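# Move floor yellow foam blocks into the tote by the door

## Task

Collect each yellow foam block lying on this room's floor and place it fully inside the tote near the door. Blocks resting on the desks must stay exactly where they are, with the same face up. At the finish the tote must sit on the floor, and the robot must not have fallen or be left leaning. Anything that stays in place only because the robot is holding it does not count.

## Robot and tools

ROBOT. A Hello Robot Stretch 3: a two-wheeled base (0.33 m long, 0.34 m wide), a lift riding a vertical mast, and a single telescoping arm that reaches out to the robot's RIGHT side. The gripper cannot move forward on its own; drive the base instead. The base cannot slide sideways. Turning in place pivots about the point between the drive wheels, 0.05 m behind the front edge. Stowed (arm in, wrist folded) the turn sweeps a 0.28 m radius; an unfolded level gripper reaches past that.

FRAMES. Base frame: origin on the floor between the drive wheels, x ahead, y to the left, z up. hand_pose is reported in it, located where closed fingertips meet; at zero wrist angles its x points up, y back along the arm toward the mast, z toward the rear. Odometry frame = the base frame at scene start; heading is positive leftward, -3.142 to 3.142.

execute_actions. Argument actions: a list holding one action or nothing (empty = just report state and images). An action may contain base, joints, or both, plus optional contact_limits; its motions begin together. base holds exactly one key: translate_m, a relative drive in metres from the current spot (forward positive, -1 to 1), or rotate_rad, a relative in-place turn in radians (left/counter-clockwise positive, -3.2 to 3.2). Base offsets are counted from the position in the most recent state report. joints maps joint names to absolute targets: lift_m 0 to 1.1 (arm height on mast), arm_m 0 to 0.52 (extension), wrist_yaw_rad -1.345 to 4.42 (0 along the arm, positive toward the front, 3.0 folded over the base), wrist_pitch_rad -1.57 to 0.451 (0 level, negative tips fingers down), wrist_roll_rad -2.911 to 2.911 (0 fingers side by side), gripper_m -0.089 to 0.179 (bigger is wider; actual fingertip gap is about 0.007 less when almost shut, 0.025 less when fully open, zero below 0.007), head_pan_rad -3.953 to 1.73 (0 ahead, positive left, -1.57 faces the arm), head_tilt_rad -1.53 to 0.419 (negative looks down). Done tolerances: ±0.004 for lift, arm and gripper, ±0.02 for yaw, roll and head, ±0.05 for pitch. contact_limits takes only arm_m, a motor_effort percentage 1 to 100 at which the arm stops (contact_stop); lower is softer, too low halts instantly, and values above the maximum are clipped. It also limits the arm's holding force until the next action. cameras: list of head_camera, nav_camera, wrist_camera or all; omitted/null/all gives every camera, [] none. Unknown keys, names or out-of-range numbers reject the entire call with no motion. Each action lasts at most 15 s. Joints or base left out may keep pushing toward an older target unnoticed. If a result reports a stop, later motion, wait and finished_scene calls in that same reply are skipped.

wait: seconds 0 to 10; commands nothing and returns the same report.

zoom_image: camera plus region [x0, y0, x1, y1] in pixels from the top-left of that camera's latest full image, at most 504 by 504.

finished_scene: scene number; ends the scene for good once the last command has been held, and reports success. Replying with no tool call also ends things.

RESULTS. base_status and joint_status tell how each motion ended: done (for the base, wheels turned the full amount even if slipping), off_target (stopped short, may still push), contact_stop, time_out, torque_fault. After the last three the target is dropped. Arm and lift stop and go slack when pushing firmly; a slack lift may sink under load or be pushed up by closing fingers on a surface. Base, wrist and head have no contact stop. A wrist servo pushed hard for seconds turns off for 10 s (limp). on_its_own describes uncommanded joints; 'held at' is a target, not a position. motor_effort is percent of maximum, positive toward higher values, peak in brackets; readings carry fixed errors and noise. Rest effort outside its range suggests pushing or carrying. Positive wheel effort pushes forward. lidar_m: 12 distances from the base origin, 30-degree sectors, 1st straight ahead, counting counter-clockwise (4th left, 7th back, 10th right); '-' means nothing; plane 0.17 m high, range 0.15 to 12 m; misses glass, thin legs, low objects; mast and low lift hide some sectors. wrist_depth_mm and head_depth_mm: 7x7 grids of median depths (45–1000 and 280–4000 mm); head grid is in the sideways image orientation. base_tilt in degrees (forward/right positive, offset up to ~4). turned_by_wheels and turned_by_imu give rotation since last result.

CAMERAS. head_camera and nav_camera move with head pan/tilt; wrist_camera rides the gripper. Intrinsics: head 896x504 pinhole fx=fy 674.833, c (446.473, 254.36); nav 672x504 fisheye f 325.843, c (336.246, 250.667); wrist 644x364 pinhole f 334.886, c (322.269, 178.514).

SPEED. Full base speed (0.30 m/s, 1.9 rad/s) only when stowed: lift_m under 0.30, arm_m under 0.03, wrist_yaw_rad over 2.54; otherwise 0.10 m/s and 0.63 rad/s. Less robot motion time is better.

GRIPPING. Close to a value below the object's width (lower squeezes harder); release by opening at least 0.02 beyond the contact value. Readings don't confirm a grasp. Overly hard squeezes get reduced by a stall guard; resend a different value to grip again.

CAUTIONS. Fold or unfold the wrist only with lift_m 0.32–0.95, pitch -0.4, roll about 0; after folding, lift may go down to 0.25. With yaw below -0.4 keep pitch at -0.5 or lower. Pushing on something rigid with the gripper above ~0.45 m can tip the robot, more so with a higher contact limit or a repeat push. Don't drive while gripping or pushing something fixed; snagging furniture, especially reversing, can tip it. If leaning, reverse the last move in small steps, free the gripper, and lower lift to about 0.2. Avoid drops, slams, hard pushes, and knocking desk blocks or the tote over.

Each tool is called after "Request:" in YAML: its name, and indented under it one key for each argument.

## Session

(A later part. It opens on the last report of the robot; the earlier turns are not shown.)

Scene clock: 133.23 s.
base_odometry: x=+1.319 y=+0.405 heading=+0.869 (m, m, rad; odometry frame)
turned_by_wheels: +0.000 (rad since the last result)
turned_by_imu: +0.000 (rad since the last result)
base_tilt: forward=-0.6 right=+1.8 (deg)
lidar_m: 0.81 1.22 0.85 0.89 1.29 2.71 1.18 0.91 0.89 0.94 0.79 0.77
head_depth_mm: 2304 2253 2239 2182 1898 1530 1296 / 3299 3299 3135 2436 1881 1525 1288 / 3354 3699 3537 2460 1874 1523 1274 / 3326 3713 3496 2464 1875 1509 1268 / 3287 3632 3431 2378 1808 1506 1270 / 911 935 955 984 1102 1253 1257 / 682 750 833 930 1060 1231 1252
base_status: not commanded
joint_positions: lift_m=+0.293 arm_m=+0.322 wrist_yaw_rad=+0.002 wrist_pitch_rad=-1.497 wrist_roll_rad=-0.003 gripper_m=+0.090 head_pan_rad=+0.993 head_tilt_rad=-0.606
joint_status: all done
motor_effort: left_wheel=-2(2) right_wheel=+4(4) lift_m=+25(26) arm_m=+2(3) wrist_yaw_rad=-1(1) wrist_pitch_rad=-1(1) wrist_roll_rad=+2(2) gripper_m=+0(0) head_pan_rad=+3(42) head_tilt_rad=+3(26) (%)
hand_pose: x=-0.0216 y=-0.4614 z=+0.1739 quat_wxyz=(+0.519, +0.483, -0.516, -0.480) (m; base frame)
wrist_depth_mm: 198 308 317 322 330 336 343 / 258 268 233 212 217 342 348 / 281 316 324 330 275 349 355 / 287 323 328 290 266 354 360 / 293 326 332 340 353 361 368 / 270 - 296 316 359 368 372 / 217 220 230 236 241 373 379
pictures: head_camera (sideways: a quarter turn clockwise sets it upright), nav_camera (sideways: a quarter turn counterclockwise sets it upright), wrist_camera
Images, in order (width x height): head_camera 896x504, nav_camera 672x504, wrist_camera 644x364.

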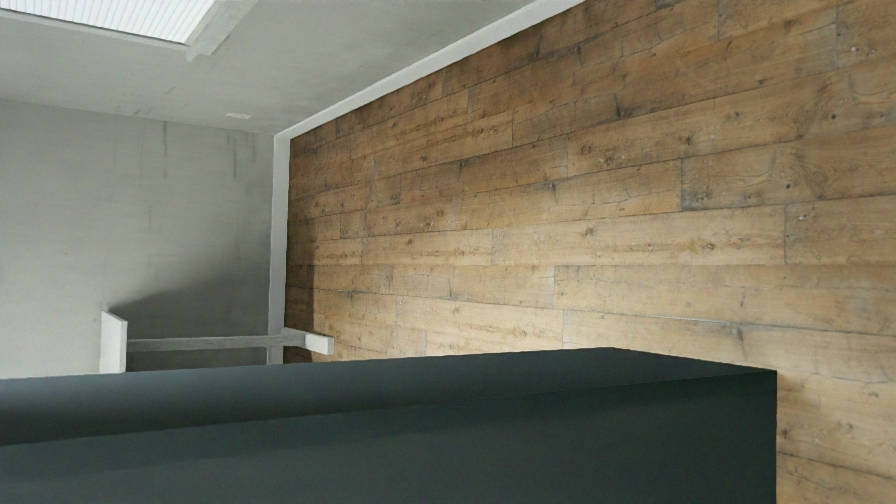

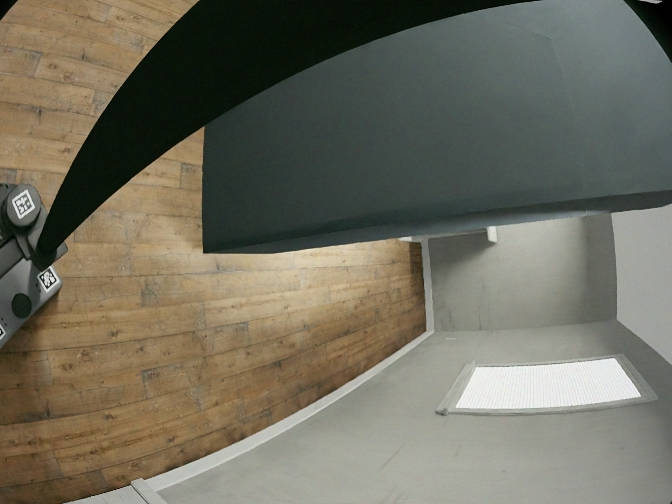

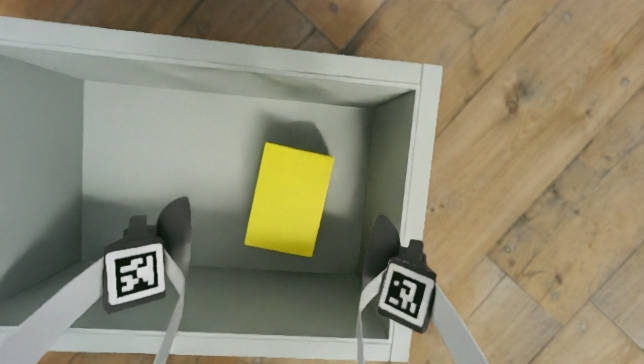

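Forward 0.2 while stowing, turn, go through.

Request:
execute_actions:
  actions:
    - {"base":{"translate_m":0.2},"joints":{"arm_m":0,"wrist_pitch_rad":-0.4,"wrist_yaw_rad":2.65,"gripper_m":0.03}}
  cameras: []

Request:
execute_actions:
  actions:
    - {"base":{"rotate_rad":0.93}}
  cameras: []

Request:
execute_actions:
  actions:
    - {"base":{"translate_m":1.0}}
  cameras: []

Request:
execute_actions:
  actions:
    - {"base":{"translate_m":0.6}}
  cameras: ["head_camera","nav_camera"]

Request:
execute_actions:
  actions:
    - {"joints":{"head_pan_rad":1.65}}
  cameras: ["head_camera","nav_camera"]

Scene clock: 149.37 s.
base_odometry: x=+1.448 y=+0.558 heading=+0.869 (m, m, rad; odometry frame)
turned_by_wheels: +0.000 (rad since the last result)
turned_by_imu: +0.001 (rad since the last result)
base_tilt: forward=-0.6 right=+1.9 (deg)
lidar_m: 0.63 0.96 1.02 0.80 1.11 3.03 1.33 1.02 1.00 0.81 0.62 0.61
head_depth_mm: 1806 1782 1773 1746 1719 1510 1295 / 2650 2563 2531 2290 1881 1534 1281 / 3254 3573 3433 2439 1892 1533 1276 / 3178 3575 3481 2428 1856 1509 1270 / 3215 3507 3465 2380 1846 1506 1266 / 3195 3510 3325 2384 1846 1498 1265 / 3169 3482 1183 1183 1215 1223 1228
base_status: done
joint_positions: lift_m=+0.293 arm_m=+0.001 wrist_yaw_rad=+2.647 wrist_pitch_rad=-0.418 wrist_roll_rad=-0.003 gripper_m=+0.030 head_pan_rad=+0.993 head_tilt_rad=-0.606
joint_status: all done
motor_effort: left_wheel=-2(4) right_wheel=+4(11) lift_m=+25(25) arm_m=-4(5) wrist_yaw_rad=+2(4) wrist_pitch_rad=+6(6) wrist_roll_rad=+2(2) gripper_m=-1(80) head_pan_rad=+3(3) head_tilt_rad=+2(3) (%)
hand_pose: x=+0.0853 y=+0.0511 z=+0.3051 quat_wxyz=(+0.312, +0.705, -0.026, +0.636) (m; base frame)
wrist_depth_mm: 770 754 - - - - 832 / 840 824 - - - - 793 / 792 849 927 - - - 755 / 648 680 731 782 842 912 745 / 538 567 625 650 678 707 696 / 468 492 499 519 564 590 612 / - - 439 458 478 504 530
pictures: none
No camera images: the call's "cameras" was empty. Leave "cameras" out to get every camera's image.

Scene clock: 151.27 s.
base_odometry: x=+1.448 y=+0.558 heading=+1.799 (m, m, rad; odometry frame)
turned_by_wheels: +0.930 (rad since the last result)
turned_by_imu: +0.936 (rad since the last result)
base_tilt: forward=-0.5 right=+1.8 (deg)
lidar_m: 2.10 0.80 0.99 2.44 1.49 1.05 1.00 0.88 0.64 0.61 0.62 0.85
head_depth_mm: 721 766 817 879 946 1071 1255 / 789 847 913 987 1075 1178 1252 / 874 949 1027 1115 1242 1379 1281 / 982 1073 1171 1307 1464 1510 1275 / 1120 1240 1385 1548 1736 1507 1273 / 1294 1462 1641 1916 1835 1505 1265 / 1555 1781 2085 2274 1806 1492 1254
base_status: done
joint_positions: lift_m=+0.293 arm_m=+0.001 wrist_yaw_rad=+2.647 wrist_pitch_rad=-0.418 wrist_roll_rad=-0.003 gripper_m=+0.030 head_pan_rad=+0.993 head_tilt_rad=-0.605
joint_status: not commanded
motor_effort: left_wheel=-2(8) right_wheel=+4(13) lift_m=+25(25) arm_m=-5(5) wrist_yaw_rad=+3(2) wrist_pitch_rad=+5(5) wrist_roll_rad=+2(2) gripper_m=+0(0) head_pan_rad=+3(4) head_tilt_rad=+2(2) (%)
hand_pose: x=+0.0853 y=+0.0512 z=+0.3052 quat_wxyz=(+0.312, +0.705, -0.026, +0.636) (m; base frame)
wrist_depth_mm: - - - - 881 692 767 / - - - - 908 746 925 / 792 849 930 - 963 828 - / 643 680 727 772 842 874 976 / 536 563 619 649 669 713 763 / 469 491 497 522 571 591 625 / - - 437 454 481 503 527
pictures: none
No camera images: the call's "cameras" was empty. Leave "cameras" out to get every camera's image.

Scene clock: 156.27 s.
base_odometry: x=+1.222 y=+1.532 heading=+1.799 (m, m, rad; odometry frame)
turned_by_wheels: +0.000 (rad since the last result)
turned_by_imu: +0.005 (rad since the last result)
base_tilt: forward=-0.4 right=+2.0 (deg)
lidar_m: 1.99 2.36 0.39 0.37 0.38 2.09 2.00 0.86 0.61 0.58 0.60 0.80
head_depth_mm: 2859 2976 3140 2485 1904 1545 1284 / 3101 3374 3281 2477 1875 1526 1292 / 3488 3712 3503 2456 1863 1514 1273 / 3485 3788 3508 2408 1842 1507 1272 / 3221 3341 3251 2432 1857 1503 1265 / 3024 3163 3241 2212 497 556 637 / 305 331 361 396 440 495 563
base_status: done
joint_positions: lift_m=+0.293 arm_m=+0.001 wrist_yaw_rad=+2.647 wrist_pitch_rad=-0.417 wrist_roll_rad=-0.003 gripper_m=+0.030 head_pan_rad=+0.993 head_tilt_rad=-0.605
joint_status: not commanded
motor_effort: left_wheel=-2(8) right_wheel=+3(13) lift_m=+24(24) arm_m=-5(5) wrist_yaw_rad=+3(3) wrist_pitch_rad=+5(5) wrist_roll_rad=+2(2) gripper_m=-2(0) head_pan_rad=+4(3) head_tilt_rad=+2(2) (%)
hand_pose: x=+0.0853 y=+0.0513 z=+0.3054 quat_wxyz=(+0.312, +0.705, -0.027, +0.636) (m; base frame)
wrist_depth_mm: 330 362 409 - - - - / 350 387 445 - - - - / 374 421 485 - - - - / 406 459 535 790 836 917 999 / 437 504 572 652 673 720 772 / 460 494 499 521 565 589 623 / - - 440 456 481 504 528
pictures: none
No camera images: the call's "cameras" was empty. Leave "cameras" out to get every camera's image.

Scene clock: 159.90 s.
base_odometry: x=+1.087 y=+2.117 heading=+1.798 (m, m, rad; odometry frame)
turned_by_wheels: +0.000 (rad since the last result)
turned_by_imu: +0.003 (rad since the last result)
base_tilt: forward=-0.7 right=+1.9 (deg)
lidar_m: 1.92 1.79 2.48 2.24 1.28 0.58 2.57 0.83 0.59 0.56 0.58 0.77
head_depth_mm: 2220 1984 2535 2465 1898 1527 1290 / 2407 2449 2849 2447 1886 1533 1285 / 2726 2712 2981 2429 1867 1516 1282 / 3051 3271 3367 2433 1864 1512 1275 / 3283 3604 3484 2412 1844 1503 1267 / 3042 3271 3427 2396 1838 1498 1259 / 2812 2908 3202 2387 1826 1487 1256
base_status: done
joint_positions: lift_m=+0.293 arm_m=+0.001 wrist_yaw_rad=+2.647 wrist_pitch_rad=-0.417 wrist_roll_rad=-0.003 gripper_m=+0.030 head_pan_rad=+0.993 head_tilt_rad=-0.605
joint_status: not commanded
motor_effort: left_wheel=-2(6) right_wheel=+4(14) lift_m=+25(24) arm_m=-4(5) wrist_yaw_rad=+2(2) wrist_pitch_rad=+5(5) wrist_roll_rad=+2(2) gripper_m=+0(1) head_pan_rad=+4(3) head_tilt_rad=+3(2) (%)
hand_pose: x=+0.0853 y=+0.0513 z=+0.3054 quat_wxyz=(+0.312, +0.705, -0.027, +0.636) (m; base frame)
wrist_depth_mm: - - - - - - - / - - - - - - - / 789 842 917 - - - - / 646 678 728 782 854 913 975 / 537 563 620 651 675 708 774 / 469 493 496 523 563 590 623 / - - 442 457 479 502 525
pictures: head_camera (sideways: a quarter turn clockwise sets it upright), nav_camera (sideways: a quarter turn counterclockwise sets it upright)
Images, in order (width x height): head_camera 896x504, nav_camera 672x504.

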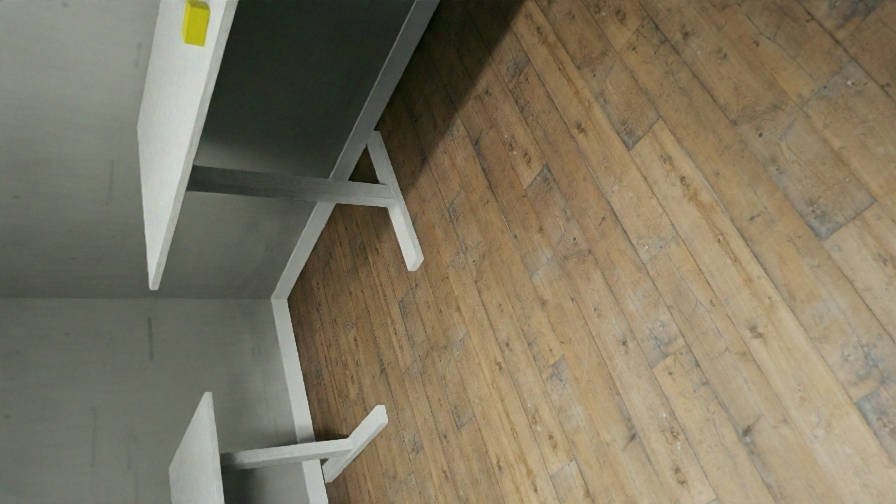

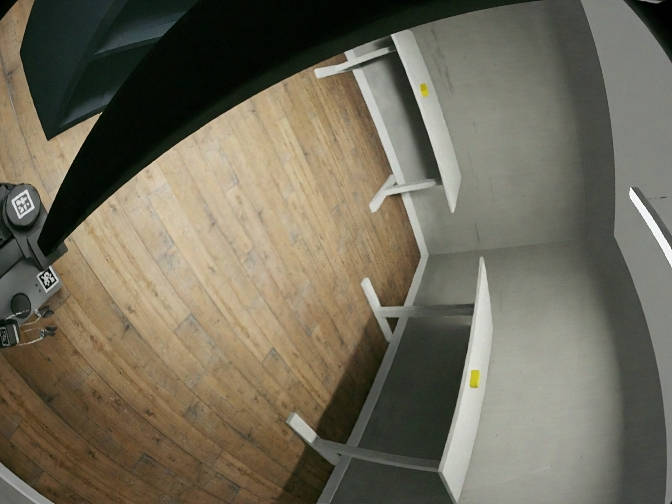

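Scene clock: 160.83 s.
base_odometry: x=+1.087 y=+2.117 heading=+1.798 (m, m, rad; odometry frame)
turned_by_wheels: +0.000 (rad since the last result)
turned_by_imu: +0.000 (rad since the last result)
base_tilt: forward=-0.6 right=+1.9 (deg)
lidar_m: 1.92 1.79 2.48 2.24 1.28 0.58 2.57 0.83 0.59 0.56 0.58 0.77
head_depth_mm: 2740 2908 3163 2505 1915 1533 1288 / 2726 2858 3261 2466 1871 1530 1286 / 2748 2916 3257 2448 1875 1510 1275 / 2769 2882 3211 2404 1877 1517 1273 / 2743 2909 3191 2405 1845 1492 1269 / 2530 2123 2375 2302 1837 1492 1268 / 1891 1557 1386 1480 1619 1477 1283
base_status: not commanded
joint_positions: lift_m=+0.293 arm_m=+0.001 wrist_yaw_rad=+2.647 wrist_pitch_rad=-0.417 wrist_roll_rad=-0.003 gripper_m=+0.030 head_pan_rad=+1.643 head_tilt_rad=-0.605
joint_status: all done
motor_effort: left_wheel=-2(2) right_wheel=+4(4) lift_m=+25(24) arm_m=-5(4) wrist_yaw_rad=+2(3) wrist_pitch_rad=+5(5) wrist_roll_rad=+2(2) gripper_m=+0(1) head_pan_rad=+3(36) head_tilt_rad=+2(2) (%)
hand_pose: x=+0.0853 y=+0.0513 z=+0.3054 quat_wxyz=(+0.312, +0.705, -0.027, +0.636) (m; base frame)
wrist_depth_mm: - - - - - - - / - - - - - - - / 785 849 923 - - - - / 644 678 724 773 837 919 - / 534 567 622 647 670 717 780 / 472 487 501 523 570 590 617 / - - 443 456 480 497 528
pictures: head_camera (sideways: a quarter turn clockwise sets it upright), nav_camera (sideways: a quarter turn counterclockwise sets it upright)
Images, in order (width x height): head_camera 896x504, nav_camera 672x504.

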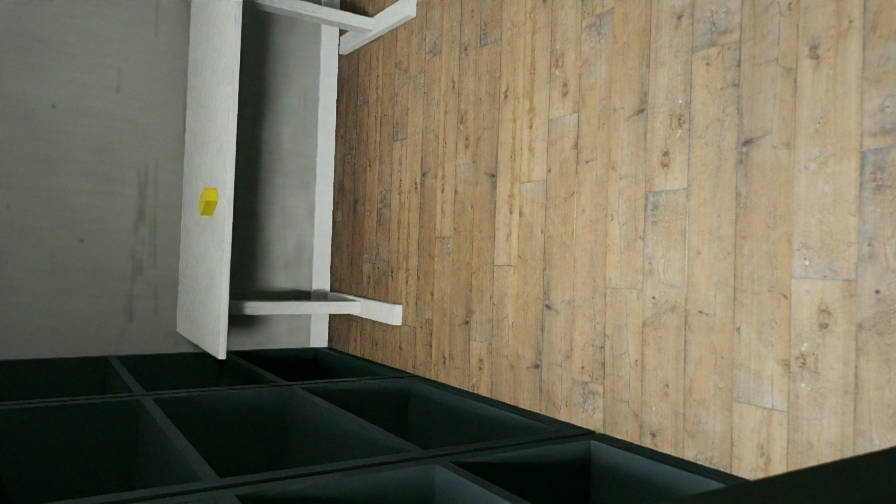

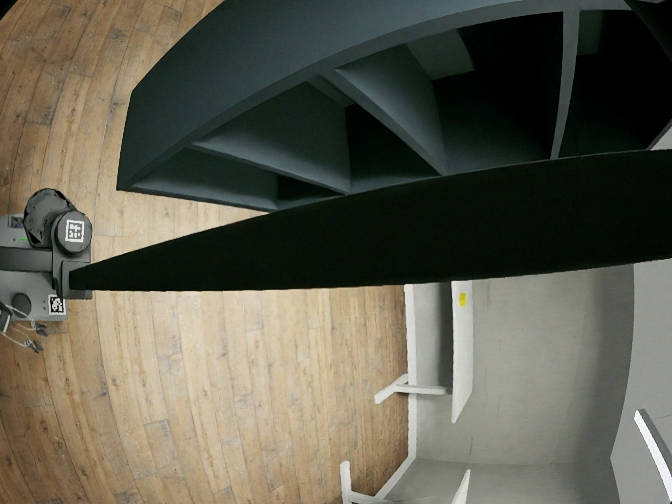

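Check the small patch behind the mast.

Request:
execute_actions:
  actions:
    - {"base":{"rotate_rad":0.7},"joints":{"head_pan_rad":0.6,"head_tilt_rad":-0.9}}
  cameras: ["nav_camera"]

Scene clock: 168.53 s.
base_odometry: x=+1.087 y=+2.117 heading=+2.498 (m, m, rad; odometry frame)
turned_by_wheels: +0.700 (rad since the last result)
turned_by_imu: +0.705 (rad since the last result)
base_tilt: forward=-0.6 right=+1.8 (deg)
lidar_m: 2.34 2.87 1.33 0.58 0.66 1.45 0.71 0.57 0.56 0.61 0.94 1.79
head_depth_mm: 3156 2633 2106 1747 1482 1297 1151 / 3223 2611 2097 1733 1484 1297 1147 / 3077 2607 2091 1728 1469 1286 1140 / 2956 2579 2040 1707 1462 1284 1131 / 2958 2589 2029 1694 1453 1276 1139 / 2883 2524 2029 1706 1461 1266 1127 / 2776 2537 2006 1700 1437 1259 1118
base_status: done
joint_positions: lift_m=+0.293 arm_m=+0.001 wrist_yaw_rad=+2.647 wrist_pitch_rad=-0.417 wrist_roll_rad=-0.003 gripper_m=+0.030 head_pan_rad=+0.607 head_tilt_rad=-0.889
joint_status: all done
motor_effort: left_wheel=-1(8) right_wheel=+3(13) lift_m=+25(25) arm_m=-4(5) wrist_yaw_rad=+3(2) wrist_pitch_rad=+5(5) wrist_roll_rad=+2(2) gripper_m=-1(1) head_pan_rad=-3(43) head_tilt_rad=-4(23) (%)
hand_pose: x=+0.0853 y=+0.0513 z=+0.3054 quat_wxyz=(+0.312, +0.705, -0.027, +0.636) (m; base frame)
wrist_depth_mm: - - - - - - - / 539 947 - - - - - / 567 773 924 - - - - / 605 674 724 771 844 911 976 / 539 569 620 648 671 716 772 / 470 490 498 517 561 587 620 / - - 438 455 486 499 527
pictures: nav_camera (sideways: a quarter turn counterclockwise sets it upright)
Images, in order (width x height): nav_camera 672x504.

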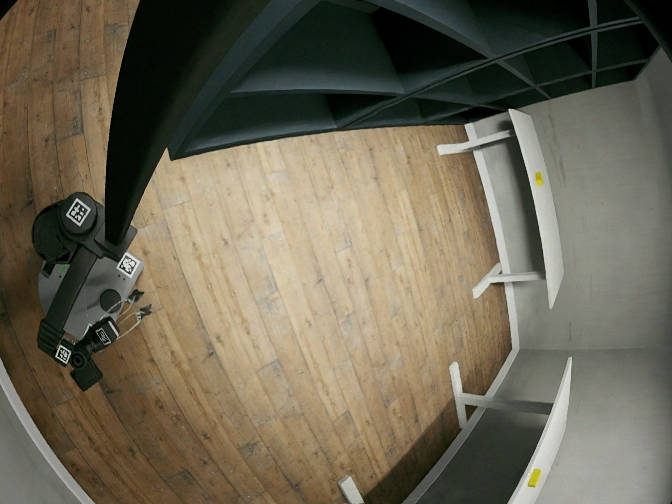

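Request:
finished_scene:
  scene: 2

The scene is finished: the task was done.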